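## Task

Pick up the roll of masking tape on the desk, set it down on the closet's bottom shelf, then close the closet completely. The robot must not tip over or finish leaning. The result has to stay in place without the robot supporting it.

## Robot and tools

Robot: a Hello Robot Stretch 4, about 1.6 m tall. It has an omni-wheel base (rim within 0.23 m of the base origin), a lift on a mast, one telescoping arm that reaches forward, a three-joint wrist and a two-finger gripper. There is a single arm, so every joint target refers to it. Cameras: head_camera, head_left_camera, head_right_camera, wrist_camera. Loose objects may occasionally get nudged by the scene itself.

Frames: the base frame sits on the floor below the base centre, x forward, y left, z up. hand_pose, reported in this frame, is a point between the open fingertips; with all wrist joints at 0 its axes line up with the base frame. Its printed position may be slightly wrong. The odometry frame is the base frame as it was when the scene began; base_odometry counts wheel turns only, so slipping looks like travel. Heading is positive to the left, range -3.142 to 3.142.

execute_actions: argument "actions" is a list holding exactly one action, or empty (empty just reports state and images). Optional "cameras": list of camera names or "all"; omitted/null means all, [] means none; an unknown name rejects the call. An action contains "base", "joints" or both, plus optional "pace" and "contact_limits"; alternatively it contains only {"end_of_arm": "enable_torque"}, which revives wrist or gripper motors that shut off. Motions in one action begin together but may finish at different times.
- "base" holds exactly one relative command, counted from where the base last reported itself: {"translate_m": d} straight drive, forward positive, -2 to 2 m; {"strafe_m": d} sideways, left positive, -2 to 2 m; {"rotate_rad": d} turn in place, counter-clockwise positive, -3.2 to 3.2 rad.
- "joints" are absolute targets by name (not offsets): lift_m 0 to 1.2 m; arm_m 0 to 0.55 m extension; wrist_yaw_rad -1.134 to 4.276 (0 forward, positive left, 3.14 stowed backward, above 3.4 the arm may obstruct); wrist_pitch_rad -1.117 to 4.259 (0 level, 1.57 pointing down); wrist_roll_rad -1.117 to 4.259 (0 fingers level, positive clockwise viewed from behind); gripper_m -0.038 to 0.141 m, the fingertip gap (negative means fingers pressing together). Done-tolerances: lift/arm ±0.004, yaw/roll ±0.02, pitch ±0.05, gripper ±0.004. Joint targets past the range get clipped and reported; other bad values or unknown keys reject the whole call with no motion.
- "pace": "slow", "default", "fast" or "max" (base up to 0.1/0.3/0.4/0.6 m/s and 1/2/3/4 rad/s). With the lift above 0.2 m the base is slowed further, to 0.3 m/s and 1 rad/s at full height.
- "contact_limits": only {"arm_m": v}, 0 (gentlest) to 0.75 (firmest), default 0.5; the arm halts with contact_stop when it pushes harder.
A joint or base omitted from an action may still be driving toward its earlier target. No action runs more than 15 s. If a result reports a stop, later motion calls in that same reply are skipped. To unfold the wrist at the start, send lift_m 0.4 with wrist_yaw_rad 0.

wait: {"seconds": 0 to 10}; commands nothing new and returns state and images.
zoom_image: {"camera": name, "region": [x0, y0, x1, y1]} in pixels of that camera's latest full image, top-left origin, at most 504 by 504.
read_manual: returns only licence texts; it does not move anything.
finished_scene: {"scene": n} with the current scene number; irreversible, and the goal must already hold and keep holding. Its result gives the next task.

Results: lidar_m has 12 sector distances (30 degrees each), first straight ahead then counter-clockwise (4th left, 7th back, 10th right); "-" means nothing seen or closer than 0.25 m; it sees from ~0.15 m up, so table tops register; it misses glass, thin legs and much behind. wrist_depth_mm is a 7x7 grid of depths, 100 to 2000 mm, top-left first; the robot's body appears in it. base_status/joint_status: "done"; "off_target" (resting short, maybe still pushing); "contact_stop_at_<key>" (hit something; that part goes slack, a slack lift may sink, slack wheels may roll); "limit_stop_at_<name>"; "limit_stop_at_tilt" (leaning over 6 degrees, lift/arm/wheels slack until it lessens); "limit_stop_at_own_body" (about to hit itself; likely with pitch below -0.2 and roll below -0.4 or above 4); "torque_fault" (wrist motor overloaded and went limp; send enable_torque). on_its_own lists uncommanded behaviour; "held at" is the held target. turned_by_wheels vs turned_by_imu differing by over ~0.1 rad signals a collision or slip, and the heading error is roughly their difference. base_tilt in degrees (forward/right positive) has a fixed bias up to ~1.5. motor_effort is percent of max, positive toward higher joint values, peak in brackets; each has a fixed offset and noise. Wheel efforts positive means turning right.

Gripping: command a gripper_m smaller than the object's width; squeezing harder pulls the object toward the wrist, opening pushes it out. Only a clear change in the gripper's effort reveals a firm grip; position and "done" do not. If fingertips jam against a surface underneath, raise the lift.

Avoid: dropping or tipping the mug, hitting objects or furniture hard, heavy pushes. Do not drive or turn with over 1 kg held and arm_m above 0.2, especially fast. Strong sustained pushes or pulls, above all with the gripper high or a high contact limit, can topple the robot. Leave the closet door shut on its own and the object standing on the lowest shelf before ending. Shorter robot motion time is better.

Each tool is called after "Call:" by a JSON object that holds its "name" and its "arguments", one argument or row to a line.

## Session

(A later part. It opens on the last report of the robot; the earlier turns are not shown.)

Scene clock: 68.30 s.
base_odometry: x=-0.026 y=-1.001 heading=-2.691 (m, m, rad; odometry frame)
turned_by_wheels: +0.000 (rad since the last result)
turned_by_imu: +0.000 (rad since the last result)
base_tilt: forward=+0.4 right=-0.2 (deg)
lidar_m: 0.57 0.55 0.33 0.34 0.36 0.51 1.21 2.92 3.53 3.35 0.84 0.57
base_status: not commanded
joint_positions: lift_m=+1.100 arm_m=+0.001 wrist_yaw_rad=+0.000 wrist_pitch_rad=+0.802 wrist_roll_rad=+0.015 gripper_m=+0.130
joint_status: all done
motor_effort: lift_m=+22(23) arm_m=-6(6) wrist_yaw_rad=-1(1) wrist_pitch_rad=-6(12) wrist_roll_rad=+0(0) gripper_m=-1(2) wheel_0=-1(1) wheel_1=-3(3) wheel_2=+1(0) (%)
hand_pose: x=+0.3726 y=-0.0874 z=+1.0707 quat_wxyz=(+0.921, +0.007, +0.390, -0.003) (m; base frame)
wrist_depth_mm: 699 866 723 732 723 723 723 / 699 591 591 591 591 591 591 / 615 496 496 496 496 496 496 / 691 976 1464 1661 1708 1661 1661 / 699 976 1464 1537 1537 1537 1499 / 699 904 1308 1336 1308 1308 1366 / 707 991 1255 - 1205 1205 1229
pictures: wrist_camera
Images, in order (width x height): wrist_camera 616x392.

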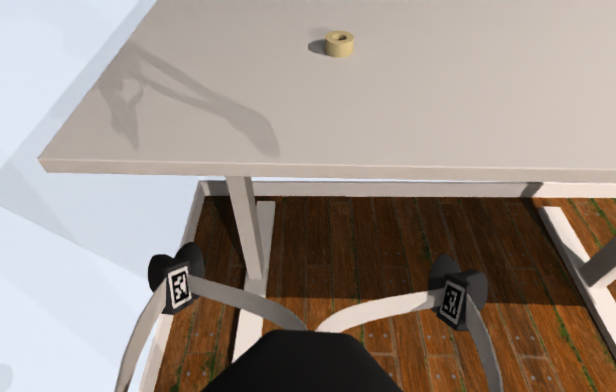

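Call:
{"name": "execute_actions", "arguments": {
  "actions": [
    {"base":{"strafe_m":-0.055},"joints":{"arm_m":0.4}}
  ],
  "cameras": []
}}

Call:
{"name": "execute_actions", "arguments": {
  "actions": [
    {"base":{"translate_m":0.25},"joints":{"lift_m":1.02}}
  ],
  "cameras": ["wrist_camera"]
}}

Scene clock: 70.77 s.
base_odometry: x=-0.050 y=-0.952 heading=-2.691 (m, m, rad; odometry frame)
turned_by_wheels: +0.000 (rad since the last result)
turned_by_imu: +0.001 (rad since the last result)
base_tilt: forward=+0.2 right=-0.2 (deg)
lidar_m: 0.57 0.59 0.38 0.39 0.43 0.57 1.45 2.90 3.50 3.31 0.88 0.61
base_status: done
joint_positions: lift_m=+1.100 arm_m=+0.399 wrist_yaw_rad=+0.000 wrist_pitch_rad=+0.802 wrist_roll_rad=+0.015 gripper_m=+0.130
joint_status: all done
motor_effort: lift_m=+22(22) arm_m=+6(7) wrist_yaw_rad=-1(0) wrist_pitch_rad=-4(6) wrist_roll_rad=+1(0) gripper_m=+0(0) wheel_0=+0(9) wheel_1=-1(10) wheel_2=+0(0) (%)
hand_pose: x=+0.7705 y=-0.0874 z=+1.0708 quat_wxyz=(+0.921, +0.007, +0.390, -0.003) (m; base frame)
wrist_depth_mm: 741 723 723 723 715 715 723 / 699 585 585 591 585 591 585 / 492 496 492 496 496 492 496 / 427 427 424 427 427 430 427 / 375 377 377 375 377 375 377 / 334 329 322 334 322 322 336 / 304 303 309 - 304 298 306
pictures: none
No camera images: the call's "cameras" was empty. Leave "cameras" out to get every camera's image.

Scene clock: 73.07 s.
base_odometry: x=-0.275 y=-1.060 heading=-2.691 (m, m, rad; odometry frame)
turned_by_wheels: +0.000 (rad since the last result)
turned_by_imu: +0.000 (rad since the last result)
base_tilt: forward=+0.2 right=-0.3 (deg)
lidar_m: 0.30 0.33 0.45 0.37 0.39 0.56 1.46 3.15 3.47 3.30 0.49 0.36
base_status: done
joint_positions: lift_m=+1.020 arm_m=+0.399 wrist_yaw_rad=+0.000 wrist_pitch_rad=+0.802 wrist_roll_rad=+0.015 gripper_m=+0.130
joint_status: all done
motor_effort: lift_m=+18(19) arm_m=+6(6) wrist_yaw_rad=-1(0) wrist_pitch_rad=-4(4) wrist_roll_rad=+0(0) gripper_m=+0(1) wheel_0=+2(6) wheel_1=+2(6) wheel_2=-1(11) (%)
hand_pose: x=+0.7705 y=-0.0874 z=+0.9911 quat_wxyz=(+0.921, +0.007, +0.390, -0.003) (m; base frame)
wrist_depth_mm: 504 500 500 500 496 500 500 / 433 436 439 439 439 439 439 / 368 368 370 368 368 368 368 / 317 319 317 319 320 319 320 / 279 279 281 279 281 282 282 / 251 245 240 251 241 241 252 / 228 226 230 - 227 224 227
pictures: wrist_camera
Images, in order (width x height): wrist_camera 616x392.

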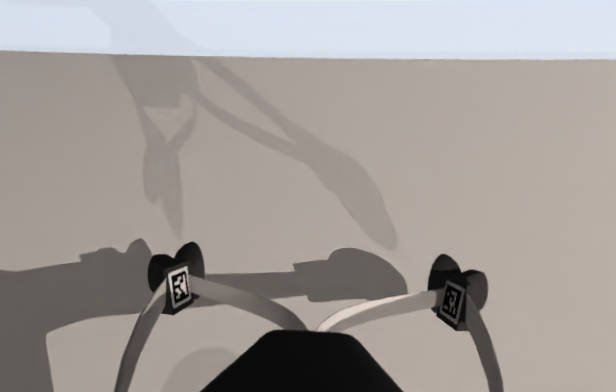

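Call:
{"name": "execute_actions", "arguments": {
  "actions": [
    {"joints":{"arm_m":0.25}}
  ],
  "cameras": ["wrist_camera","head_camera"]
}}

Scene clock: 74.60 s.
base_odometry: x=-0.275 y=-1.060 heading=-2.691 (m, m, rad; odometry frame)
turned_by_wheels: +0.000 (rad since the last result)
turned_by_imu: +0.000 (rad since the last result)
base_tilt: forward=+0.3 right=-0.3 (deg)
lidar_m: 0.31 0.34 0.45 0.36 0.40 0.59 1.47 3.12 3.48 3.28 0.49 0.37
base_status: not commanded
joint_positions: lift_m=+1.020 arm_m=+0.251 wrist_yaw_rad=+0.000 wrist_pitch_rad=+0.802 wrist_roll_rad=+0.015 gripper_m=+0.130
joint_status: all done
motor_effort: lift_m=+18(18) arm_m=-6(6) wrist_yaw_rad=+0(0) wrist_pitch_rad=-5(5) wrist_roll_rad=+0(1) gripper_m=-2(1) wheel_0=+2(2) wheel_1=+2(2) wheel_2=-2(2) (%)
hand_pose: x=+0.6226 y=-0.0874 z=+0.9911 quat_wxyz=(+0.921, +0.007, +0.390, -0.003) (m; base frame)
wrist_depth_mm: 535 535 535 539 539 544 539 / 436 439 439 442 442 439 439 / 368 368 370 370 370 370 368 / 320 319 317 320 320 320 320 / 279 281 267 270 281 282 282 / 251 246 240 243 240 241 252 / 227 227 231 - 228 224 228
pictures: head_camera, wrist_camera
Images, in order (width x height): head_camera 420x560, wrist_camera 616x392.

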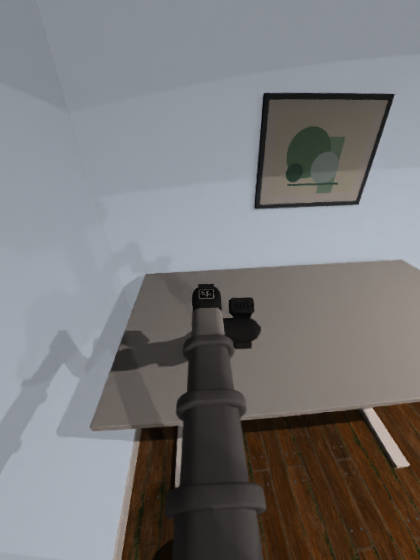

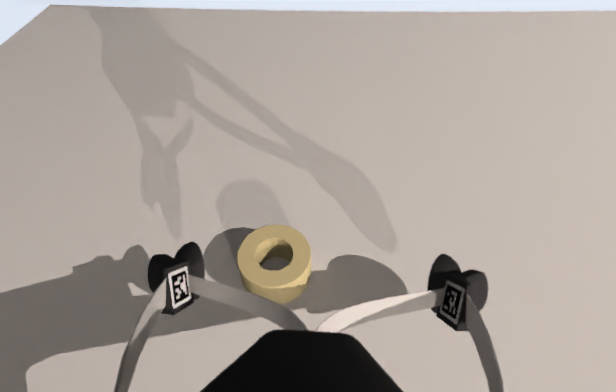

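Call:
{"name": "execute_actions", "arguments": {
  "actions": [
    {"base":{"strafe_m":0.037},"joints":{"arm_m":0.3,"lift_m":0.975},"pace":"slow"}
  ],
  "cameras": ["wrist_camera"]
}}

Scene clock: 76.43 s.
base_odometry: x=-0.259 y=-1.094 heading=-2.692 (m, m, rad; odometry frame)
turned_by_wheels: -0.001 (rad since the last result)
turned_by_imu: -0.016 (rad since the last result)
base_tilt: forward=+0.3 right=-0.5 (deg)
lidar_m: 0.29 0.32 0.42 0.32 0.36 0.53 1.34 3.13 3.53 3.32 0.50 0.34
base_status: done
joint_positions: lift_m=+0.997 arm_m=+0.272 wrist_yaw_rad=-0.005 wrist_pitch_rad=+0.799 wrist_roll_rad=+0.016 gripper_m=+0.130
joint_status: lift_m contact_stop (moved -0.024 of -0.045); arm_m contact_stop_at_lift_m (moved +0.021 of +0.049)
on_its_own: arm_m is held at +0.272, not at your +0.300, since a contact_stop; lift_m is slack since a contact_stop (your +0.975 is given up)
motor_effort: lift_m=+17(19) arm_m=+3(15) wrist_yaw_rad=+13(39) wrist_pitch_rad=+4(26) wrist_roll_rad=-1(0) gripper_m=+0(3) wheel_0=-3(8) wheel_1=+1(7) wheel_2=-9(9) (%)
hand_pose: x=+0.6436 y=-0.0884 z=+0.9680 quat_wxyz=(+0.921, +0.008, +0.389, -0.005) (m; base frame)
wrist_depth_mm: 492 500 500 500 504 504 500 / 402 402 404 407 410 410 404 / 338 340 340 342 342 342 342 / 291 291 294 293 294 296 294 / 257 257 257 236 258 259 259 / 230 224 220 211 220 211 232 / 208 207 211 - 208 205 209
pictures: wrist_camera
Images, in order (width x height): wrist_camera 616x392.

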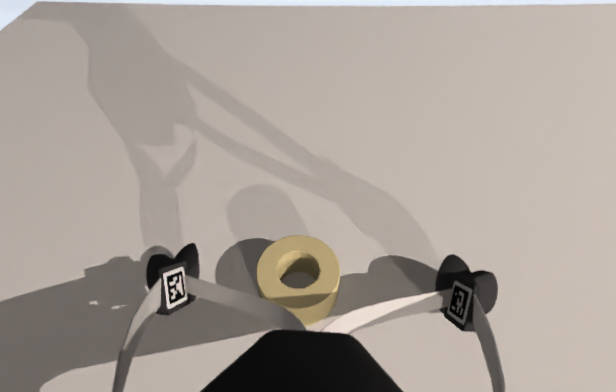

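Call:
{"name": "execute_actions", "arguments": {
  "actions": [
    {"joints":{"lift_m":1.004},"pace":"slow"}
  ],
  "cameras": []
}}

Call:
{"name": "execute_actions", "arguments": {
  "actions": [
    {"base":{"strafe_m":0.015},"joints":{"arm_m":0.295},"pace":"slow"}
  ],
  "cameras": []
}}

Call:
{"name": "execute_actions", "arguments": {
  "actions": [
    {"joints":{"gripper_m":0.0},"pace":"slow"}
  ],
  "cameras": ["wrist_camera"]
}}

Call:
{"name": "execute_actions", "arguments": {
  "actions": [
    {"joints":{"lift_m":1.08},"pace":"slow"}
  ],
  "cameras": ["wrist_camera"]
}}

Scene clock: 77.27 s.
base_odometry: x=-0.259 y=-1.094 heading=-2.691 (m, m, rad; odometry frame)
turned_by_wheels: +0.000 (rad since the last result)
turned_by_imu: +0.001 (rad since the last result)
base_tilt: forward=+0.3 right=-0.3 (deg)
lidar_m: 0.31 0.32 0.43 0.33 0.36 0.51 1.37 3.15 3.53 3.33 0.49 0.35
base_status: not commanded
joint_positions: lift_m=+1.004 arm_m=+0.272 wrist_yaw_rad=+0.000 wrist_pitch_rad=+0.801 wrist_roll_rad=+0.016 gripper_m=+0.130
joint_status: all done
on_its_own: arm_m is held at +0.272, not at your +0.300, since a contact_stop
motor_effort: lift_m=+22(21) arm_m=+3(3) wrist_yaw_rad=+1(12) wrist_pitch_rad=-3(3) wrist_roll_rad=-1(1) gripper_m=-1(1) wheel_0=-2(3) wheel_1=+0(1) wheel_2=-4(8) (%)
hand_pose: x=+0.6435 y=-0.0875 z=+0.9748 quat_wxyz=(+0.921, +0.007, +0.390, -0.003) (m; base frame)
wrist_depth_mm: 496 500 500 508 504 504 500 / 404 407 407 410 410 407 407 / 343 342 343 345 343 345 345 / 297 297 297 297 297 298 298 / 262 260 260 239 262 262 264 / 235 229 224 211 224 225 235 / 211 211 215 - 211 208 213
pictures: none
No camera images: the call's "cameras" was empty. Leave "cameras" out to get every camera's image.

Scene clock: 78.50 s.
base_odometry: x=-0.253 y=-1.107 heading=-2.691 (m, m, rad; odometry frame)
turned_by_wheels: +0.000 (rad since the last result)
turned_by_imu: +0.000 (rad since the last result)
base_tilt: forward=+0.4 right=-0.2 (deg)
lidar_m: 0.31 0.32 0.41 0.31 0.35 0.50 1.33 3.11 3.55 3.33 0.50 0.34
base_status: done
joint_positions: lift_m=+1.004 arm_m=+0.294 wrist_yaw_rad=+0.000 wrist_pitch_rad=+0.801 wrist_roll_rad=+0.016 gripper_m=+0.130
joint_status: all done
motor_effort: lift_m=+23(22) arm_m=+7(8) wrist_yaw_rad=+1(1) wrist_pitch_rad=-3(4) wrist_roll_rad=-1(1) gripper_m=-3(3) wheel_0=-3(8) wheel_1=+4(2) wheel_2=+0(3) (%)
hand_pose: x=+0.6655 y=-0.0875 z=+0.9748 quat_wxyz=(+0.921, +0.007, +0.390, -0.003) (m; base frame)
wrist_depth_mm: 496 496 504 504 504 500 500 / 404 407 407 407 410 407 407 / 342 342 343 343 345 343 343 / 296 297 297 297 297 298 298 / 262 262 260 262 262 263 262 / 234 229 224 213 224 224 235 / 212 211 215 - 211 208 212
pictures: none
No camera images: the call's "cameras" was empty. Leave "cameras" out to get every camera's image.

Scene clock: 83.60 s.
base_odometry: x=-0.253 y=-1.107 heading=-2.691 (m, m, rad; odometry frame)
turned_by_wheels: +0.000 (rad since the last result)
turned_by_imu: +0.001 (rad since the last result)
base_tilt: forward=+0.2 right=-0.4 (deg)
lidar_m: 0.30 0.34 0.41 0.33 0.32 0.53 1.30 3.15 3.54 3.36 0.51 0.36
base_status: not commanded
joint_positions: lift_m=+1.004 arm_m=+0.294 wrist_yaw_rad=+0.000 wrist_pitch_rad=+0.801 wrist_roll_rad=+0.016 gripper_m=+0.000
joint_status: all done
motor_effort: lift_m=+22(23) arm_m=+6(6) wrist_yaw_rad=+1(1) wrist_pitch_rad=-4(4) wrist_roll_rad=-1(1) gripper_m=-17(17) wheel_0=-3(3) wheel_1=+3(4) wheel_2=+0(0) (%)
hand_pose: x=+0.6654 y=-0.0875 z=+0.9748 quat_wxyz=(+0.921, +0.007, +0.390, -0.003) (m; base frame)
wrist_depth_mm: 496 496 500 500 500 500 496 / 404 407 407 407 410 410 410 / 343 343 345 345 343 343 343 / 296 294 298 297 297 296 297 / 260 260 260 262 262 262 263 / 234 234 187 200 183 234 235 / 211 207 215 - 211 206 213
pictures: wrist_camera
Images, in order (width x height): wrist_camera 616x392.

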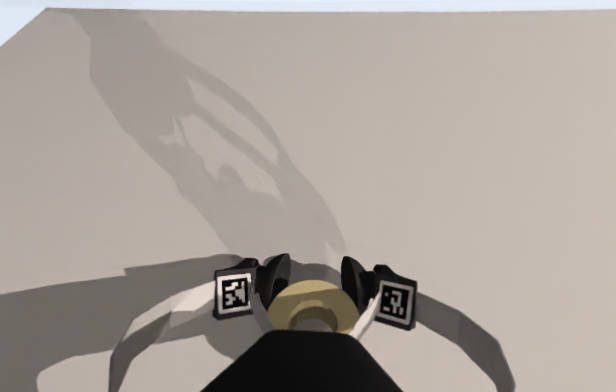

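Scene clock: 85.13 s.
base_odometry: x=-0.253 y=-1.107 heading=-2.691 (m, m, rad; odometry frame)
turned_by_wheels: +0.000 (rad since the last result)
turned_by_imu: +0.000 (rad since the last result)
base_tilt: forward=+0.2 right=-0.3 (deg)
lidar_m: 0.30 0.32 0.38 0.33 0.35 0.51 1.31 3.16 3.48 3.34 0.49 0.35
base_status: not commanded
joint_positions: lift_m=+1.080 arm_m=+0.294 wrist_yaw_rad=+0.000 wrist_pitch_rad=+0.802 wrist_roll_rad=+0.016 gripper_m=+0.000
joint_status: all done
motor_effort: lift_m=+23(21) arm_m=+6(6) wrist_yaw_rad=+0(1) wrist_pitch_rad=-5(4) wrist_roll_rad=+0(1) gripper_m=-17(18) wheel_0=-3(3) wheel_1=+4(4) wheel_2=+0(0) (%)
hand_pose: x=+0.6654 y=-0.0875 z=+1.0508 quat_wxyz=(+0.921, +0.007, +0.390, -0.003) (m; base frame)
wrist_depth_mm: 603 603 597 603 609 609 609 / 640 544 549 549 559 544 554 / 462 462 462 462 466 466 462 / 399 399 397 399 399 399 402 / 351 351 351 353 349 351 353 / 314 314 188 200 183 315 315 / 285 278 289 - 285 278 286
pictures: wrist_camera
Images, in order (width x height): wrist_camera 616x392.

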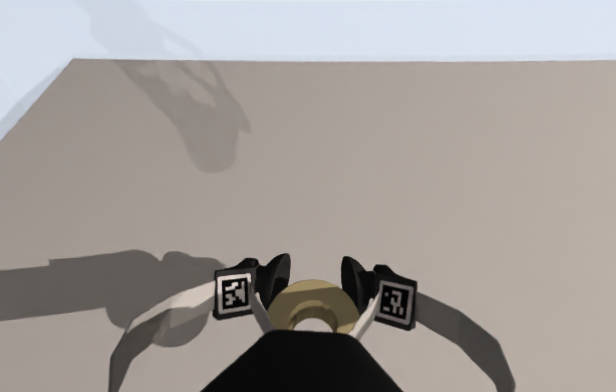

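Call:
{"name": "execute_actions", "arguments": {
  "actions": [
    {"base":{"translate_m":-1.4},"joints":{"arm_m":0.0,"gripper_m":-0.01}}
  ],
  "cameras": []
}}

Call:
{"name": "execute_actions", "arguments": {
  "actions": [
    {"base":{"strafe_m":-1.05},"joints":{"lift_m":0.5}}
  ],
  "cameras": []
}}

Call:
{"name": "execute_actions", "arguments": {
  "actions": [
    {"base":{"rotate_rad":3.105}}
  ],
  "cameras": []
}}

Call:
{"name": "execute_actions", "arguments": {
  "actions": [
    {"base":{"translate_m":0.7}}
  ],
  "cameras": ["head_camera","wrist_camera"]
}}

Scene clock: 91.47 s.
base_odometry: x=+1.008 y=-0.498 heading=-2.691 (m, m, rad; odometry frame)
turned_by_wheels: +0.000 (rad since the last result)
turned_by_imu: +0.004 (rad since the last result)
base_tilt: forward=+0.2 right=-0.4 (deg)
lidar_m: 1.35 0.47 0.32 0.27 0.29 0.38 1.06 1.53 2.03 3.43 3.51 1.82
base_status: done
joint_positions: lift_m=+1.080 arm_m=+0.001 wrist_yaw_rad=+0.000 wrist_pitch_rad=+0.802 wrist_roll_rad=+0.016 gripper_m=-0.009
joint_status: all done
motor_effort: lift_m=+21(22) arm_m=-6(7) wrist_yaw_rad=-1(0) wrist_pitch_rad=-6(5) wrist_roll_rad=-1(1) gripper_m=-20(16) wheel_0=+0(8) wheel_1=-1(7) wheel_2=+2(11) (%)
hand_pose: x=+0.3726 y=-0.0874 z=+1.0508 quat_wxyz=(+0.921, +0.007, +0.390, -0.003) (m; base frame)
wrist_depth_mm: 603 904 1921 - - - - / 597 904 1983 - - - - / 597 891 1921 1983 - - 1983 / 574 891 1661 1708 1756 1708 1708 / 615 904 1464 1537 1499 1499 1499 / 621 820 187 199 184 1336 1336 / 627 946 1229 - 1205 1138 1205
pictures: none
No camera images: the call's "cameras" was empty. Leave "cameras" out to get every camera's image.

Scene clock: 96.30 s.
base_odometry: x=+0.551 y=+0.447 heading=-2.691 (m, m, rad; odometry frame)
turned_by_wheels: +0.000 (rad since the last result)
turned_by_imu: -0.003 (rad since the last result)
base_tilt: forward=+0.2 right=-0.3 (deg)
lidar_m: 1.74 1.80 1.44 1.32 1.36 1.47 1.44 1.46 2.52 2.38 2.41 2.73
base_status: done
joint_positions: lift_m=+0.500 arm_m=+0.001 wrist_yaw_rad=+0.000 wrist_pitch_rad=+0.802 wrist_roll_rad=+0.016 gripper_m=-0.009
joint_status: all done
motor_effort: lift_m=+18(21) arm_m=-6(6) wrist_yaw_rad=-1(0) wrist_pitch_rad=-6(5) wrist_roll_rad=-1(1) gripper_m=-19(20) wheel_0=-1(8) wheel_1=-1(13) wheel_2=+0(1) (%)
hand_pose: x=+0.3726 y=-0.0874 z=+0.4710 quat_wxyz=(+0.921, +0.007, +0.390, -0.003) (m; base frame)
wrist_depth_mm: 1537 1537 1499 1537 1576 1576 1576 / 1229 1255 1229 1255 1255 1255 1255 / 1042 1060 1042 1060 1060 1042 1060 / 904 904 904 904 904 904 904 / 798 798 798 798 788 798 798 / 707 707 187 198 183 707 707 / 647 634 654 - 647 621 647
pictures: none
No camera images: the call's "cameras" was empty. Leave "cameras" out to get every camera's image.

Scene clock: 99.13 s.
base_odometry: x=+0.551 y=+0.447 heading=+0.413 (m, m, rad; odometry frame)
turned_by_wheels: +3.104 (rad since the last result)
turned_by_imu: +3.144 (rad since the last result)
base_tilt: forward=+0.2 right=-0.3 (deg)
lidar_m: 1.44 1.44 1.84 2.35 2.43 2.76 2.10 1.83 1.47 1.33 1.34 1.48
base_status: done
joint_positions: lift_m=+0.500 arm_m=+0.001 wrist_yaw_rad=+0.000 wrist_pitch_rad=+0.802 wrist_roll_rad=+0.016 gripper_m=-0.009
joint_status: not commanded
motor_effort: lift_m=+19(19) arm_m=-6(6) wrist_yaw_rad=+0(0) wrist_pitch_rad=-6(5) wrist_roll_rad=-1(1) gripper_m=-20(17) wheel_0=-3(9) wheel_1=-2(6) wheel_2=-4(9) (%)
hand_pose: x=+0.3726 y=-0.0874 z=+0.4710 quat_wxyz=(+0.921, +0.007, +0.390, -0.003) (m; base frame)
wrist_depth_mm: 1182 1205 1464 1537 1397 1430 1537 / 1255 1255 1255 1255 1255 1229 1255 / 1042 1042 1060 1042 1078 1060 1060 / 917 904 904 904 904 904 917 / 809 798 788 788 798 798 809 / 707 715 187 199 183 715 715 / 640 627 654 - 640 621 647
pictures: none
No camera images: the call's "cameras" was empty. Leave "cameras" out to get every camera's image.

Scene clock: 102.93 s.
base_odometry: x=+1.192 y=+0.728 heading=+0.413 (m, m, rad; odometry frame)
turned_by_wheels: +0.000 (rad since the last result)
turned_by_imu: +0.000 (rad since the last result)
base_tilt: forward=+0.3 right=-0.3 (deg)
lidar_m: 1.04 0.76 0.98 2.44 2.48 3.21 3.30 2.04 1.36 1.26 1.29 0.84
base_status: done
joint_positions: lift_m=+0.500 arm_m=+0.001 wrist_yaw_rad=+0.000 wrist_pitch_rad=+0.802 wrist_roll_rad=+0.016 gripper_m=-0.009
joint_status: not commanded
motor_effort: lift_m=+19(18) arm_m=-6(6) wrist_yaw_rad=-1(0) wrist_pitch_rad=-5(5) wrist_roll_rad=-1(1) gripper_m=-19(19) wheel_0=+2(7) wheel_1=+2(6) wheel_2=+0(11) (%)
hand_pose: x=+0.3726 y=-0.0874 z=+0.4710 quat_wxyz=(+0.921, +0.007, +0.390, -0.003) (m; base frame)
wrist_depth_mm: 564 1229 1229 1255 1229 609 496 / 597 1255 1255 1255 1205 609 574 / 654 1008 1042 1060 1060 661 676 / 732 842 904 904 904 768 878 / 798 798 798 798 798 798 798 / 707 715 186 199 183 715 707 / 640 634 654 - 640 627 647
pictures: head_camera, wrist_camera
Images, in order (width x height): head_camera 420x560, wrist_camera 616x392.

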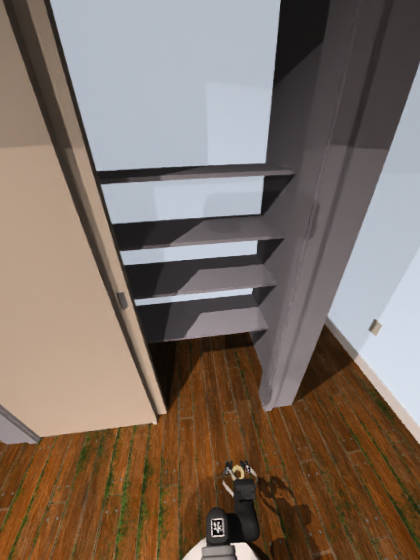

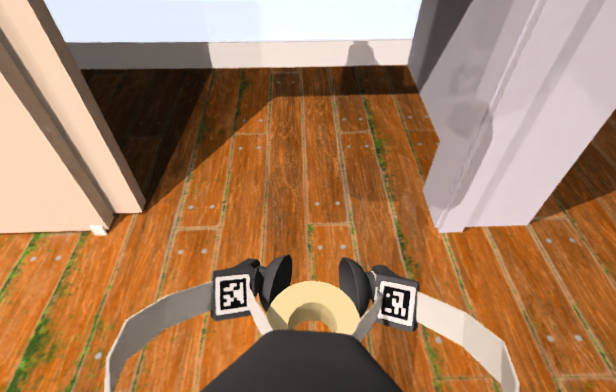

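Call:
{"name": "execute_actions", "arguments": {
  "actions": [
    {"base":{"strafe_m":0.06},"joints":{"wrist_pitch_rad":0.35,"lift_m":0.38},"pace":"slow"}
  ],
  "cameras": []
}}

Call:
{"name": "execute_actions", "arguments": {
  "actions": [
    {"base":{"translate_m":0.35}}
  ],
  "cameras": ["head_camera","wrist_camera"]
}}

Scene clock: 105.00 s.
base_odometry: x=+1.168 y=+0.783 heading=+0.413 (m, m, rad; odometry frame)
turned_by_wheels: +0.000 (rad since the last result)
turned_by_imu: +0.001 (rad since the last result)
base_tilt: forward=+0.3 right=-0.3 (deg)
lidar_m: 1.01 0.78 0.96 2.36 2.41 3.12 3.28 2.09 1.42 1.33 1.41 0.84
base_status: done
joint_positions: lift_m=+0.380 arm_m=+0.001 wrist_yaw_rad=+0.000 wrist_pitch_rad=+0.353 wrist_roll_rad=+0.016 gripper_m=-0.009
joint_status: all done
motor_effort: lift_m=+18(17) arm_m=-6(6) wrist_yaw_rad=+0(0) wrist_pitch_rad=-8(13) wrist_roll_rad=-1(1) gripper_m=-19(19) wheel_0=-3(7) wheel_1=+3(5) wheel_2=+0(1) (%)
hand_pose: x=+0.4427 y=-0.0874 z=+0.4587 quat_wxyz=(+0.984, +0.008, +0.176, -0.001) (m; base frame)
wrist_depth_mm: 492 1098 1118 1138 1138 917 504 / 517 1118 1160 1182 1182 891 504 / 535 1229 1281 1255 1281 842 517 / 554 1308 1308 1336 1336 904 544 / 574 1060 1078 1138 1138 707 585 / 615 676 187 198 184 627 627 / 661 699 759 - 750 668 683
pictures: none
No camera images: the call's "cameras" was empty. Leave "cameras" out to get every camera's image.

Scene clock: 107.67 s.
base_odometry: x=+1.488 y=+0.924 heading=+0.414 (m, m, rad; odometry frame)
turned_by_wheels: +0.000 (rad since the last result)
turned_by_imu: +0.001 (rad since the last result)
base_tilt: forward=+0.2 right=-0.4 (deg)
lidar_m: 0.68 0.46 0.51 1.10 2.45 3.16 3.67 2.10 1.36 1.31 0.55 0.56
base_status: done
joint_positions: lift_m=+0.380 arm_m=+0.001 wrist_yaw_rad=+0.000 wrist_pitch_rad=+0.353 wrist_roll_rad=+0.016 gripper_m=-0.009
joint_status: not commanded
motor_effort: lift_m=+18(18) arm_m=-6(6) wrist_yaw_rad=-1(0) wrist_pitch_rad=-8(9) wrist_roll_rad=-1(1) gripper_m=-20(19) wheel_0=+1(7) wheel_1=+3(6) wheel_2=+0(12) (%)
hand_pose: x=+0.4427 y=-0.0874 z=+0.4587 quat_wxyz=(+0.984, +0.008, +0.176, -0.001) (m; base frame)
wrist_depth_mm: 788 788 809 798 820 820 580 / 820 842 831 842 866 831 591 / 554 564 585 539 549 559 539 / 946 946 960 960 976 831 585 / 976 976 1008 1008 1025 831 591 / 866 878 187 199 183 741 585 / 732 707 768 - 750 691 569
pictures: head_camera, wrist_camera
Images, in order (width x height): head_camera 420x560, wrist_camera 616x392.

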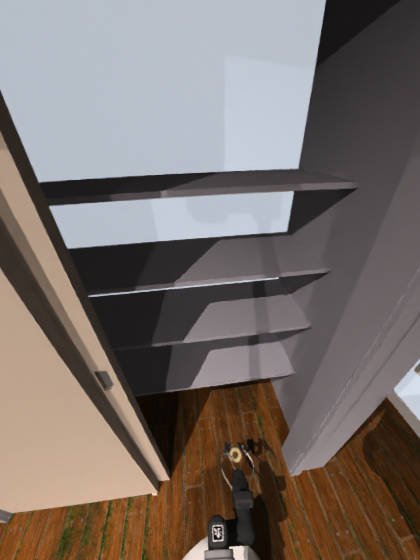

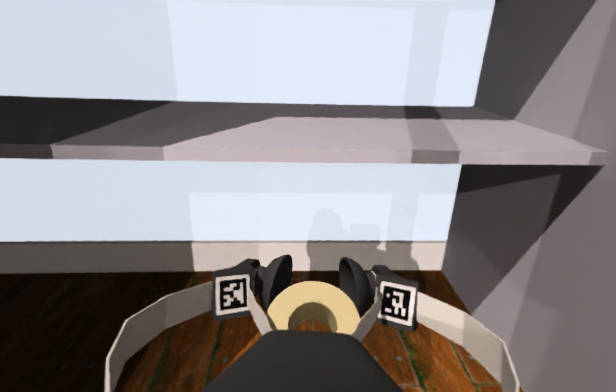

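Call:
{"name": "execute_actions", "arguments": {
  "actions": [
    {"joints":{"lift_m":0.44}}
  ],
  "cameras": []
}}

Call:
{"name": "execute_actions", "arguments": {
  "actions": [
    {"joints":{"arm_m":0.52},"contact_limits":{"arm_m":0.25},"pace":"slow"}
  ],
  "cameras": ["head_camera","wrist_camera"]
}}

Scene clock: 109.00 s.
base_odometry: x=+1.488 y=+0.924 heading=+0.414 (m, m, rad; odometry frame)
turned_by_wheels: +0.000 (rad since the last result)
turned_by_imu: +0.000 (rad since the last result)
base_tilt: forward=+0.2 right=-0.5 (deg)
lidar_m: 0.68 0.44 0.50 1.10 2.46 3.16 3.69 2.13 1.38 1.31 0.56 0.58
base_status: not commanded
joint_positions: lift_m=+0.440 arm_m=+0.001 wrist_yaw_rad=+0.000 wrist_pitch_rad=+0.353 wrist_roll_rad=+0.016 gripper_m=-0.009
joint_status: all done
motor_effort: lift_m=+23(27) arm_m=-6(6) wrist_yaw_rad=+0(0) wrist_pitch_rad=-9(8) wrist_roll_rad=-1(1) gripper_m=-19(18) wheel_0=+1(1) wheel_1=+3(3) wheel_2=+0(0) (%)
hand_pose: x=+0.4427 y=-0.0874 z=+0.5183 quat_wxyz=(+0.984, +0.008, +0.176, -0.001) (m; base frame)
wrist_depth_mm: 788 798 798 809 820 809 585 / 831 831 854 854 866 831 585 / 723 741 759 778 798 741 591 / 544 554 564 580 585 603 559 / 976 1008 1008 1025 1025 831 585 / 960 960 187 199 183 732 585 / 788 778 831 - 820 699 580
pictures: none
No camera images: the call's "cameras" was empty. Leave "cameras" out to get every camera's image.

Scene clock: 115.47 s.
base_odometry: x=+1.488 y=+0.924 heading=+0.414 (m, m, rad; odometry frame)
turned_by_wheels: +0.000 (rad since the last result)
turned_by_imu: +0.002 (rad since the last result)
base_tilt: forward=+0.3 right=-0.3 (deg)
lidar_m: 0.66 0.45 0.51 1.09 2.46 3.16 3.67 2.11 1.37 1.33 0.59 0.57
base_status: not commanded
joint_positions: lift_m=+0.440 arm_m=+0.519 wrist_yaw_rad=+0.000 wrist_pitch_rad=+0.353 wrist_roll_rad=+0.016 gripper_m=-0.009
joint_status: all done
motor_effort: lift_m=+22(22) arm_m=+6(6) wrist_yaw_rad=-1(0) wrist_pitch_rad=-8(8) wrist_roll_rad=-1(1) gripper_m=-19(20) wheel_0=+1(1) wheel_1=+3(3) wheel_2=+0(0) (%)
contact_limits: arm_m 0.25
hand_pose: x=+0.9605 y=-0.0874 z=+0.5183 quat_wxyz=(+0.984, +0.008, +0.175, -0.001) (m; base frame)
wrist_depth_mm: 322 324 329 332 334 340 342 / 340 343 345 351 353 357 362 / 359 364 368 373 375 379 384 / 382 384 392 397 402 404 410 / 345 347 351 357 359 364 370 / 274 276 187 199 183 287 290 / 228 221 237 - 234 221 238
pictures: head_camera, wrist_camera
Images, in order (width x height): head_camera 420x560, wrist_camera 616x392.

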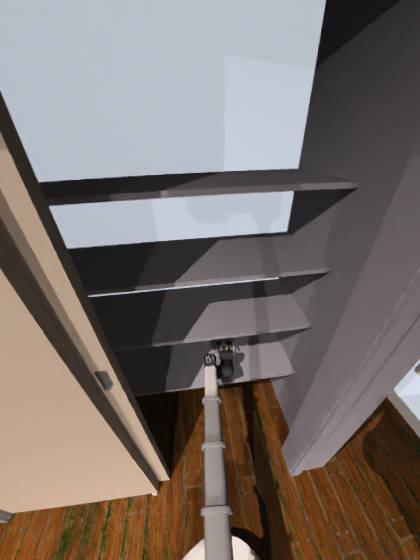

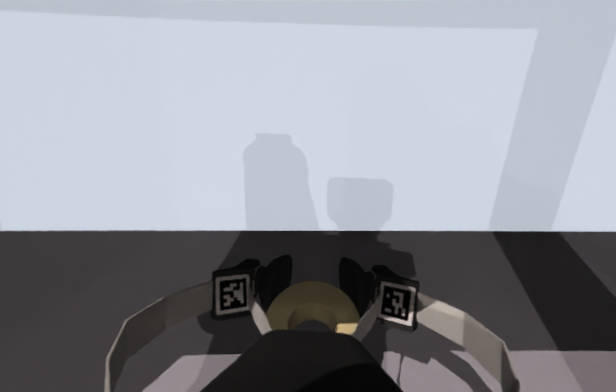

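Call:
{"name": "execute_actions", "arguments": {
  "actions": [
    {"joints":{"lift_m":0.39},"pace":"slow"}
  ],
  "cameras": ["wrist_camera"]
}}

Scene clock: 116.83 s.
base_odometry: x=+1.488 y=+0.924 heading=+0.414 (m, m, rad; odometry frame)
turned_by_wheels: +0.000 (rad since the last result)
turned_by_imu: +0.000 (rad since the last result)
base_tilt: forward=+0.3 right=-0.5 (deg)
lidar_m: 0.68 0.46 0.50 1.09 2.42 3.15 3.66 2.14 1.41 1.30 0.57 0.58
base_status: not commanded
joint_positions: lift_m=+0.391 arm_m=+0.519 wrist_yaw_rad=+0.000 wrist_pitch_rad=+0.341 wrist_roll_rad=+0.016 gripper_m=-0.010
joint_status: all done
on_its_own: wrist_pitch_rad is at rest, and its effort (+26) is outside its rest range (-23 to +23)
motor_effort: lift_m=+12(23) arm_m=+6(6) wrist_yaw_rad=+0(2) wrist_pitch_rad=+26(32) wrist_roll_rad=-1(1) gripper_m=-13(18) wheel_0=+1(1) wheel_1=+3(3) wheel_2=+0(0) (%)
hand_pose: x=+0.9617 y=-0.0875 z=+0.4724 quat_wxyz=(+0.985, +0.008, +0.170, -0.002) (m; base frame)
wrist_depth_mm: 325 325 329 332 336 342 343 / 342 343 347 351 353 357 362 / 357 362 364 368 375 379 382 / 368 375 377 382 389 392 397 / 271 273 278 281 283 289 294 / 213 215 186 189 182 224 227 / 177 171 184 - 182 175 186
pictures: wrist_camera
Images, in order (width x height): wrist_camera 616x392.

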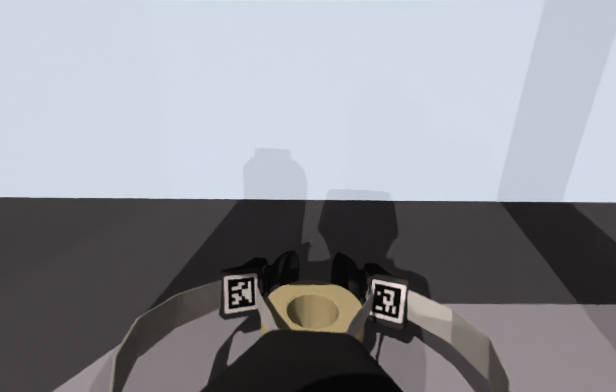

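Touching. Release.

Call:
{"name": "execute_actions", "arguments": {
  "actions": [
    {"joints":{"lift_m":0.4,"gripper_m":0.12},"pace":"slow"}
  ],
  "cameras": []
}}

Call:
{"name": "execute_actions", "arguments": {
  "actions": [
    {"joints":{"lift_m":0.43},"pace":"slow"}
  ],
  "cameras": []
}}

Call:
{"name": "execute_actions", "arguments": {
  "actions": [
    {"joints":{"arm_m":0.0}}
  ],
  "cameras": ["wrist_camera"]
}}

Scene clock: 121.73 s.
base_odometry: x=+1.488 y=+0.924 heading=+0.414 (m, m, rad; odometry frame)
turned_by_wheels: +0.000 (rad since the last result)
turned_by_imu: +0.001 (rad since the last result)
base_tilt: forward=+0.2 right=-0.2 (deg)
lidar_m: 0.67 0.46 0.52 1.09 2.44 3.14 3.68 2.08 1.38 1.30 0.58 0.56
base_status: not commanded
joint_positions: lift_m=+0.400 arm_m=+0.519 wrist_yaw_rad=-0.001 wrist_pitch_rad=+0.346 wrist_roll_rad=+0.016 gripper_m=+0.120
joint_status: all done
motor_effort: lift_m=+20(21) arm_m=+6(5) wrist_yaw_rad=+1(2) wrist_pitch_rad=+12(26) wrist_roll_rad=-1(1) gripper_m=+0(15) wheel_0=+1(1) wheel_1=+4(3) wheel_2=+0(0) (%)
hand_pose: x=+0.9612 y=-0.0876 z=+0.4804 quat_wxyz=(+0.985, +0.008, +0.172, -0.002) (m; base frame)
wrist_depth_mm: 322 324 327 332 336 338 343 / 338 345 347 351 353 359 362 / 359 362 366 370 375 379 384 / 370 375 379 384 389 392 399 / 281 282 286 290 294 298 303 / 222 224 198 196 195 232 236 / 184 179 191 - 190 185 194
pictures: none
No camera images: the call's "cameras" was empty. Leave "cameras" out to get every camera's image.

Scene clock: 122.80 s.
base_odometry: x=+1.488 y=+0.924 heading=+0.414 (m, m, rad; odometry frame)
turned_by_wheels: +0.000 (rad since the last result)
turned_by_imu: +0.000 (rad since the last result)
base_tilt: forward=+0.3 right=-0.5 (deg)
lidar_m: 0.66 0.47 0.50 1.11 2.46 3.18 3.67 2.09 1.39 1.31 0.57 0.58
base_status: not commanded
joint_positions: lift_m=+0.430 arm_m=+0.519 wrist_yaw_rad=+0.000 wrist_pitch_rad=+0.352 wrist_roll_rad=+0.016 gripper_m=+0.120
joint_status: all done
motor_effort: lift_m=+22(24) arm_m=+6(6) wrist_yaw_rad=-1(3) wrist_pitch_rad=-5(13) wrist_roll_rad=-1(1) gripper_m=-3(1) wheel_0=+1(1) wheel_1=+3(3) wheel_2=+0(0) (%)
hand_pose: x=+0.9607 y=-0.0873 z=+0.5086 quat_wxyz=(+0.985, +0.008, +0.175, -0.001) (m; base frame)
wrist_depth_mm: 320 325 327 332 334 338 342 / 340 342 345 349 353 359 362 / 357 364 368 370 375 377 382 / 379 384 392 392 399 407 410 / 327 329 332 338 340 347 351 / 259 251 243 266 247 251 274 / 216 210 225 - 222 223 226
pictures: none
No camera images: the call's "cameras" was empty. Leave "cameras" out to get every camera's image.

Scene clock: 125.40 s.
base_odometry: x=+1.488 y=+0.924 heading=+0.414 (m, m, rad; odometry frame)
turned_by_wheels: +0.000 (rad since the last result)
turned_by_imu: +0.001 (rad since the last result)
base_tilt: forward=+0.2 right=-0.3 (deg)
lidar_m: 0.70 0.47 0.48 1.10 2.44 3.14 3.69 2.12 1.40 1.29 0.60 0.57
base_status: not commanded
joint_positions: lift_m=+0.430 arm_m=+0.001 wrist_yaw_rad=+0.000 wrist_pitch_rad=+0.352 wrist_roll_rad=+0.016 gripper_m=+0.120
joint_status: all done
motor_effort: lift_m=+22(22) arm_m=-6(8) wrist_yaw_rad=+0(1) wrist_pitch_rad=-7(7) wrist_roll_rad=-1(1) gripper_m=-1(0) wheel_0=+1(1) wheel_1=+2(3) wheel_2=+0(0) (%)
hand_pose: x=+0.4428 y=-0.0874 z=+0.5084 quat_wxyz=(+0.984, +0.008, +0.175, -0.001) (m; base frame)
wrist_depth_mm: 788 798 788 809 831 798 580 / 831 842 842 854 854 842 591 / 683 699 723 732 759 732 585 / 931 931 535 549 559 580 539 / 991 1008 1008 1025 1060 778 591 / 946 917 891 960 904 732 585 / 788 768 820 - 809 759 574
pictures: wrist_camera
Images, in order (width x height): wrist_camera 616x392.

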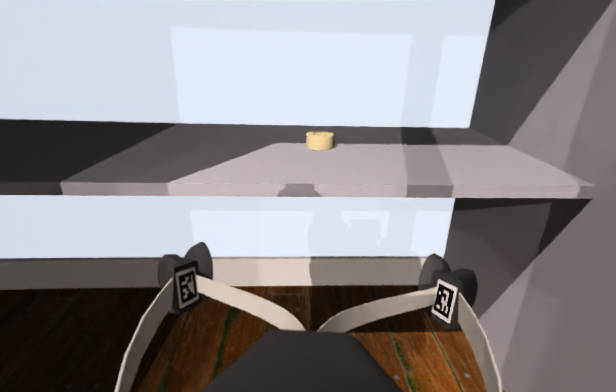

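Call:
{"name": "execute_actions", "arguments": {
  "actions": [
    {"base":{"translate_m":-0.2},"joints":{"gripper_m":-0.03,"wrist_pitch_rad":0.0}}
  ],
  "cameras": []
}}

Call:
{"name": "execute_actions", "arguments": {
  "actions": [
    {"base":{"rotate_rad":0.04},"joints":{"lift_m":0.83,"wrist_yaw_rad":-0.7}}
  ],
  "cameras": []
}}

Call:
{"name": "execute_actions", "arguments": {
  "actions": [
    {"base":{"strafe_m":0.45}}
  ],
  "cameras": ["head_camera","wrist_camera"]
}}

Scene clock: 127.80 s.
base_odometry: x=+1.305 y=+0.844 heading=+0.413 (m, m, rad; odometry frame)
turned_by_wheels: +0.000 (rad since the last result)
turned_by_imu: +0.001 (rad since the last result)
base_tilt: forward=+0.2 right=-0.3 (deg)
lidar_m: 0.87 0.62 0.75 2.36 2.43 3.13 3.43 2.06 1.39 1.28 1.35 0.73
base_status: done
joint_positions: lift_m=+0.430 arm_m=+0.001 wrist_yaw_rad=+0.000 wrist_pitch_rad=+0.003 wrist_roll_rad=+0.016 gripper_m=-0.030
joint_status: all done
motor_effort: lift_m=+22(22) arm_m=-6(7) wrist_yaw_rad=+0(0) wrist_pitch_rad=-8(10) wrist_roll_rad=-1(1) gripper_m=-16(13) wheel_0=-1(7) wheel_1=-3(5) wheel_2=+0(12) (%)
hand_pose: x=+0.4605 y=-0.0874 z=+0.6072 quat_wxyz=(+1.000, +0.008, +0.001, +0.000) (m; base frame)
wrist_depth_mm: 1042 1060 1078 1098 1098 878 621 / 798 788 842 809 1098 768 554 / 1060 1078 1078 1078 1098 854 549 / 1060 1078 1098 1098 1118 842 477 / 904 946 991 1042 1098 842 477 / 1060 1098 180 199 182 759 473 / 1078 1078 1118 - 1138 699 469
pictures: none
No camera images: the call's "cameras" was empty. Leave "cameras" out to get every camera's image.

Scene clock: 130.40 s.
base_odometry: x=+1.305 y=+0.844 heading=+0.453 (m, m, rad; odometry frame)
turned_by_wheels: +0.039 (rad since the last result)
turned_by_imu: +0.041 (rad since the last result)
base_tilt: forward=+0.4 right=-0.5 (deg)
lidar_m: 0.87 0.61 0.80 2.37 2.43 3.26 3.49 2.01 1.39 1.30 0.86 0.73
base_status: done
joint_positions: lift_m=+0.830 arm_m=+0.001 wrist_yaw_rad=-0.700 wrist_pitch_rad=+0.003 wrist_roll_rad=+0.016 gripper_m=-0.030
joint_status: all done
motor_effort: lift_m=+22(22) arm_m=-6(6) wrist_yaw_rad=-1(6) wrist_pitch_rad=-7(8) wrist_roll_rad=-1(1) gripper_m=-16(15) wheel_0=-4(5) wheel_1=-2(7) wheel_2=-3(5) (%)
hand_pose: x=+0.3364 y=-0.2527 z=+1.0073 quat_wxyz=(+0.939, +0.008, -0.001, -0.343) (m; base frame)
wrist_depth_mm: 917 960 878 564 1366 1229 1078 / 960 1078 946 569 1397 1255 1060 / 917 1060 891 580 1397 1255 1060 / 960 1098 931 585 1397 1229 1060 / 931 1042 891 574 1430 1255 1060 / 723 1060 180 199 182 1255 1060 / 991 1060 991 - 1430 1138 1042
pictures: none
No camera images: the call's "cameras" was empty. Leave "cameras" out to get every camera's image.

Scene clock: 133.23 s.
base_odometry: x=+1.108 y=+1.248 heading=+0.453 (m, m, rad; odometry frame)
turned_by_wheels: +0.000 (rad since the last result)
turned_by_imu: +0.002 (rad since the last result)
base_tilt: forward=+0.2 right=-0.4 (deg)
lidar_m: 0.53 0.56 0.75 1.93 1.97 2.64 3.54 2.69 1.90 1.77 1.04 0.59
base_status: done
joint_positions: lift_m=+0.830 arm_m=+0.001 wrist_yaw_rad=-0.700 wrist_pitch_rad=+0.003 wrist_roll_rad=+0.016 gripper_m=-0.030
joint_status: not commanded
motor_effort: lift_m=+22(22) arm_m=-6(6) wrist_yaw_rad=-2(1) wrist_pitch_rad=-8(8) wrist_roll_rad=-1(1) gripper_m=-15(16) wheel_0=-2(10) wheel_1=+1(8) wheel_2=+0(0) (%)
hand_pose: x=+0.3364 y=-0.2527 z=+1.0073 quat_wxyz=(+0.939, +0.008, -0.001, -0.343) (m; base frame)
wrist_depth_mm: 342 427 931 1229 1078 866 1430 / 342 433 1205 1308 1078 891 1464 / 343 439 1205 1336 1078 904 1499 / 345 442 1255 1397 1078 946 1464 / 349 820 1078 1182 1098 946 1464 / 351 439 180 199 181 976 1430 / 355 430 1255 - 946 866 1464
pictures: head_camera, wrist_camera
Images, in order (width x height): head_camera 420x560, wrist_camera 616x392.

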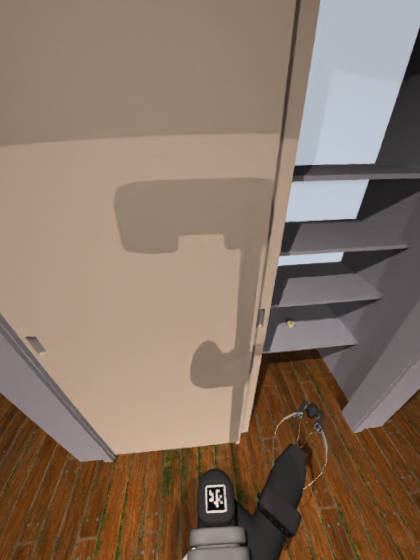

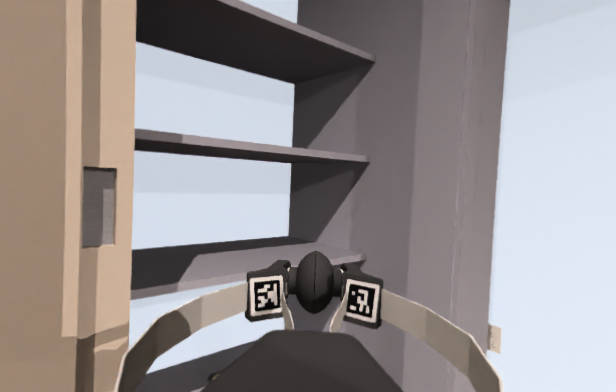

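Call:
{"name": "execute_actions", "arguments": {
  "actions": [
    {"base":{"strafe_m":-0.09},"joints":{"wrist_yaw_rad":0.0}}
  ],
  "cameras": ["wrist_camera"]
}}

Scene clock: 134.83 s.
base_odometry: x=+1.148 y=+1.167 heading=+0.453 (m, m, rad; odometry frame)
turned_by_wheels: +0.000 (rad since the last result)
turned_by_imu: +0.000 (rad since the last result)
base_tilt: forward=+0.2 right=-0.2 (deg)
lidar_m: 0.54 0.58 0.77 2.00 2.06 2.76 3.50 2.53 1.77 1.65 0.98 0.92
base_status: done
joint_positions: lift_m=+0.830 arm_m=+0.001 wrist_yaw_rad=+0.000 wrist_pitch_rad=+0.003 wrist_roll_rad=+0.016 gripper_m=-0.030
joint_status: all done
motor_effort: lift_m=+22(21) arm_m=-6(6) wrist_yaw_rad=+0(7) wrist_pitch_rad=-8(8) wrist_roll_rad=-1(1) gripper_m=-14(16) wheel_0=+0(10) wheel_1=-1(11) wheel_2=+0(1) (%)
hand_pose: x=+0.4604 y=-0.0875 z=+1.0073 quat_wxyz=(+1.000, +0.008, +0.001, +0.000) (m; base frame)
wrist_depth_mm: 342 342 343 392 878 878 854 / 343 345 345 394 1098 1078 1078 / 345 345 349 394 1098 1078 1042 / 347 349 351 399 1098 1098 1118 / 349 351 355 355 1098 1098 1098 / 351 353 180 199 182 768 798 / 355 357 359 - 1118 1118 1118
pictures: wrist_camera
Images, in order (width x height): wrist_camera 616x392.

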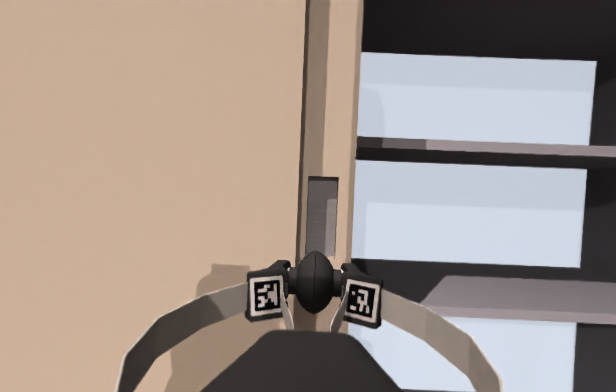

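Call:
{"name": "execute_actions", "arguments": {
  "actions": [
    {"base":{"strafe_m":-0.01},"joints":{"wrist_roll_rad":1.57,"arm_m":0.1}}
  ],
  "cameras": []
}}

Call:
{"name": "execute_actions", "arguments": {
  "actions": [
    {"joints":{"arm_m":0.24},"contact_limits":{"arm_m":0.25},"pace":"slow"}
  ],
  "cameras": ["wrist_camera","head_camera"]
}}

Scene clock: 136.40 s.
base_odometry: x=+1.152 y=+1.158 heading=+0.453 (m, m, rad; odometry frame)
turned_by_wheels: +0.000 (rad since the last result)
turned_by_imu: +0.000 (rad since the last result)
base_tilt: forward=+0.2 right=-0.3 (deg)
lidar_m: 0.54 0.56 0.80 2.02 2.09 2.78 3.51 2.53 1.75 1.66 0.95 0.92
base_status: done
joint_positions: lift_m=+0.830 arm_m=+0.099 wrist_yaw_rad=+0.000 wrist_pitch_rad=+0.003 wrist_roll_rad=+1.570 gripper_m=-0.030
joint_status: all done
motor_effort: lift_m=+22(22) arm_m=+6(7) wrist_yaw_rad=+0(1) wrist_pitch_rad=-7(7) wrist_roll_rad=+1(4) gripper_m=-15(16) wheel_0=+2(8) wheel_1=-1(10) wheel_2=+0(2) (%)
hand_pose: x=+0.5583 y=-0.0874 z=+1.0074 quat_wxyz=(+0.708, +0.707, +0.001, -0.001) (m; base frame)
wrist_depth_mm: 668 842 1008 991 854 1008 831 / 676 842 1025 991 809 1008 820 / 647 866 991 1008 768 991 809 / 591 820 809 976 878 991 788 / 306 306 304 304 303 301 301 / 257 258 180 200 181 300 300 / 256 256 257 - 254 254 253
pictures: none
No camera images: the call's "cameras" was empty. Leave "cameras" out to get every camera's image.

Scene clock: 138.47 s.
base_odometry: x=+1.152 y=+1.158 heading=+0.452 (m, m, rad; odometry frame)
turned_by_wheels: -0.001 (rad since the last result)
turned_by_imu: +0.004 (rad since the last result)
base_tilt: forward=+0.2 right=-0.4 (deg)
lidar_m: 0.54 0.58 0.77 2.02 2.10 2.78 3.51 2.49 1.74 1.66 0.98 0.90
base_status: not commanded
joint_positions: lift_m=+0.830 arm_m=+0.189 wrist_yaw_rad=-0.011 wrist_pitch_rad=+0.000 wrist_roll_rad=+1.570 gripper_m=-0.030
joint_status: arm_m contact_stop (moved +0.090 of +0.141)
on_its_own: arm_m is slack since a contact_stop (your +0.240 is given up); wrist_yaw_rad is at rest, and its effort (+32) is outside its rest range (-13 to +13)
motor_effort: lift_m=+21(21) arm_m=+0(16) wrist_yaw_rad=+32(44) wrist_pitch_rad=-1(7) wrist_roll_rad=-1(0) gripper_m=-13(16) wheel_0=-2(5) wheel_1=+1(5) wheel_2=-9(10) (%)
contact_limits: arm_m 0.25
hand_pose: x=+0.6474 y=-0.0906 z=+1.0082 quat_wxyz=(+0.707, +0.707, -0.004, -0.004) (m; base frame)
wrist_depth_mm: 574 831 931 931 866 917 831 / 580 842 715 917 820 917 820 / 585 854 750 904 778 904 809 / 544 820 654 904 750 891 798 / 220 219 219 218 216 216 216 / 218 217 181 212 182 215 214 / 170 168 183 - 187 167 213
pictures: head_camera, wrist_camera
Images, in order (width x height): head_camera 420x560, wrist_camera 616x392.

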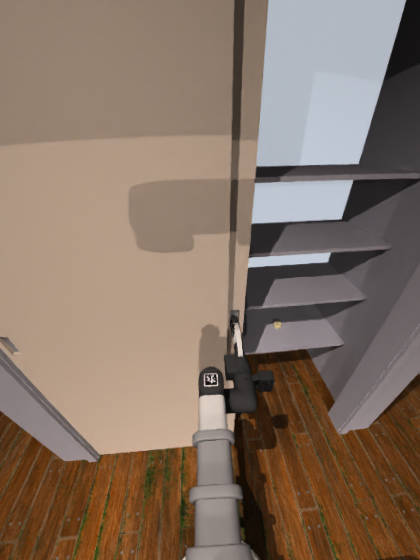

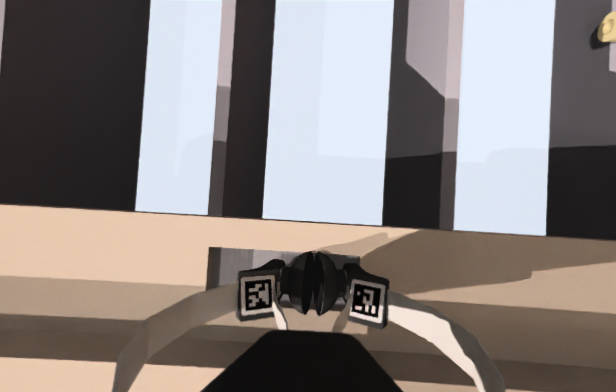

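Call:
{"name": "execute_actions", "arguments": {
  "actions": [
    {"base":{"strafe_m":-0.2},"joints":{"arm_m":0.196},"pace":"slow"}
  ],
  "cameras": ["wrist_camera","head_camera"]
}}

Scene clock: 141.70 s.
base_odometry: x=+1.239 y=+0.978 heading=+0.451 (m, m, rad; odometry frame)
turned_by_wheels: +0.000 (rad since the last result)
turned_by_imu: +0.037 (rad since the last result)
base_tilt: forward=+0.0 right=-0.3 (deg)
lidar_m: 0.57 0.58 0.82 2.19 2.31 3.13 3.51 2.14 1.57 1.48 0.82 0.84
base_status: done
joint_positions: lift_m=+0.830 arm_m=+0.194 wrist_yaw_rad=-0.008 wrist_pitch_rad=+0.000 wrist_roll_rad=+1.570 gripper_m=-0.030
joint_status: all done
on_its_own: wrist_yaw_rad is at rest, and its effort (+20) is outside its rest range (-13 to +13)
motor_effort: lift_m=+20(21) arm_m=+11(20) wrist_yaw_rad=+20(53) wrist_pitch_rad=+1(1) wrist_roll_rad=-2(2) gripper_m=-12(11) wheel_0=+4(20) wheel_1=-1(7) wheel_2=-8(13) (%)
hand_pose: x=+0.6527 y=-0.0896 z=+1.0083 quat_wxyz=(+0.707, +0.707, -0.003, -0.003) (m; base frame)
wrist_depth_mm: 569 831 676 904 854 904 842 / 580 854 715 904 820 891 831 / 585 854 750 904 778 891 809 / 539 820 654 904 750 891 798 / 219 219 217 216 216 215 215 / 220 219 181 213 183 216 213 / 218 217 217 - 216 214 214
pictures: head_camera, wrist_camera
Images, in order (width x height): head_camera 420x560, wrist_camera 616x392.

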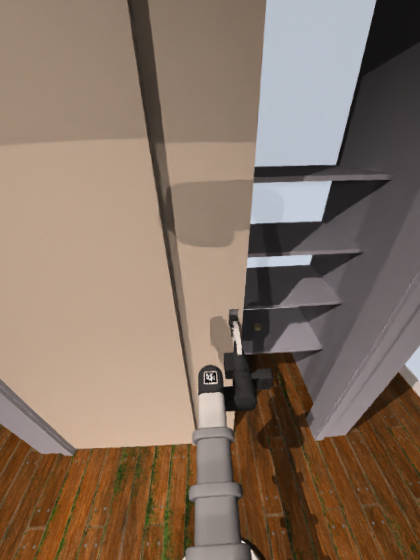

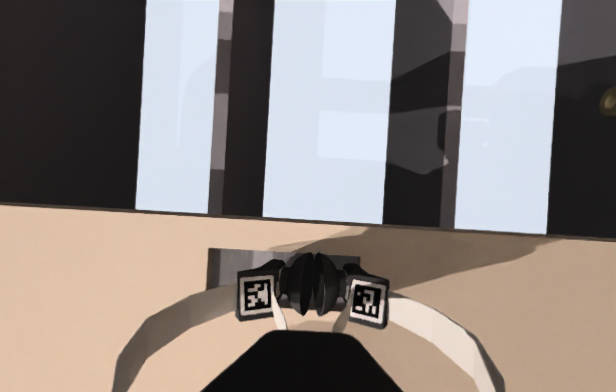

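Engaged well. Continue.

Call:
{"name": "execute_actions", "arguments": {
  "actions": [
    {"base":{"strafe_m":-0.2},"pace":"slow"}
  ],
  "cameras": ["head_camera"]
}}

Scene clock: 144.87 s.
base_odometry: x=+1.326 y=+0.798 heading=+0.451 (m, m, rad; odometry frame)
turned_by_wheels: +0.000 (rad since the last result)
turned_by_imu: +0.000 (rad since the last result)
base_tilt: forward=+0.3 right=-0.3 (deg)
lidar_m: 0.61 0.61 0.82 2.42 2.51 3.42 3.49 1.87 1.34 1.27 0.78 0.68
base_status: done
joint_positions: lift_m=+0.830 arm_m=+0.194 wrist_yaw_rad=-0.005 wrist_pitch_rad=+0.000 wrist_roll_rad=+1.570 gripper_m=-0.030
joint_status: not commanded
motor_effort: lift_m=+20(20) arm_m=+9(11) wrist_yaw_rad=+12(22) wrist_pitch_rad=+0(1) wrist_roll_rad=-2(2) gripper_m=-12(14) wheel_0=+5(15) wheel_1=-2(2) wheel_2=-4(7) (%)
hand_pose: x=+0.6533 y=-0.0888 z=+1.0082 quat_wxyz=(+0.707, +0.707, -0.002, -0.002) (m; base frame)
wrist_depth_mm: 580 788 676 842 732 750 759 / 580 842 715 891 820 891 820 / 585 866 759 904 778 891 809 / 539 820 647 904 741 891 798 / 220 218 218 217 216 216 216 / 220 219 181 212 182 215 215 / 220 219 218 - 216 215 216
pictures: head_camera
Images, in order (width x height): head_camera 420x560.

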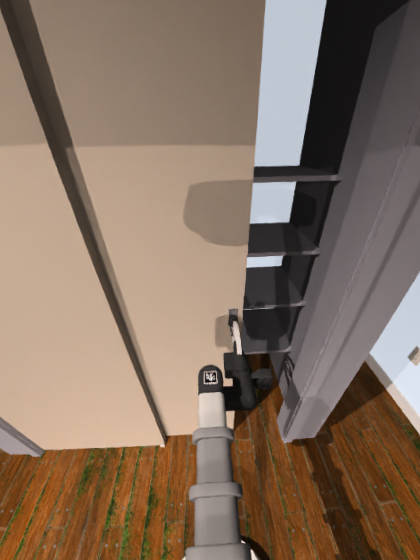

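Call:
{"name": "execute_actions", "arguments": {
  "actions": [
    {"base":{"strafe_m":-0.13},"pace":"slow"}
  ],
  "cameras": ["head_camera","wrist_camera"]
}}

Scene clock: 147.37 s.
base_odometry: x=+1.383 y=+0.681 heading=+0.451 (m, m, rad; odometry frame)
turned_by_wheels: +0.000 (rad since the last result)
turned_by_imu: +0.000 (rad since the last result)
base_tilt: forward=+0.2 right=-0.4 (deg)
lidar_m: 0.62 0.65 0.82 2.54 2.63 3.55 3.49 1.72 1.17 1.15 1.22 0.61
base_status: done
joint_positions: lift_m=+0.830 arm_m=+0.194 wrist_yaw_rad=-0.003 wrist_pitch_rad=+0.000 wrist_roll_rad=+1.570 gripper_m=-0.030
joint_status: not commanded
motor_effort: lift_m=+20(20) arm_m=+8(9) wrist_yaw_rad=+9(14) wrist_pitch_rad=+0(1) wrist_roll_rad=-2(1) gripper_m=-14(13) wheel_0=+3(13) wheel_1=-1(5) wheel_2=-1(2) (%)
hand_pose: x=+0.6536 y=-0.0884 z=+1.0081 quat_wxyz=(+0.707, +0.707, -0.001, -0.001) (m; base frame)
wrist_depth_mm: 549 597 539 554 539 500 517 / 574 798 707 842 707 707 723 / 585 854 750 904 788 891 809 / 544 820 647 904 750 904 809 / 220 220 219 218 218 216 216 / 220 219 181 215 181 217 215 / 220 220 219 - 217 216 216
pictures: head_camera, wrist_camera
Images, in order (width x height): head_camera 420x560, wrist_camera 616x392.

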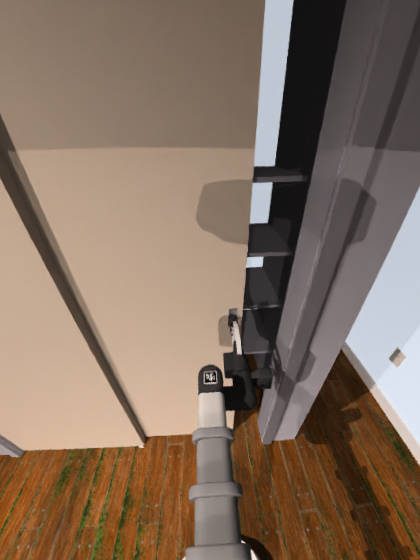

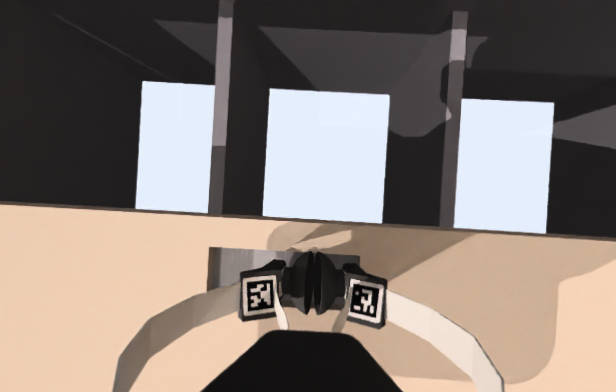

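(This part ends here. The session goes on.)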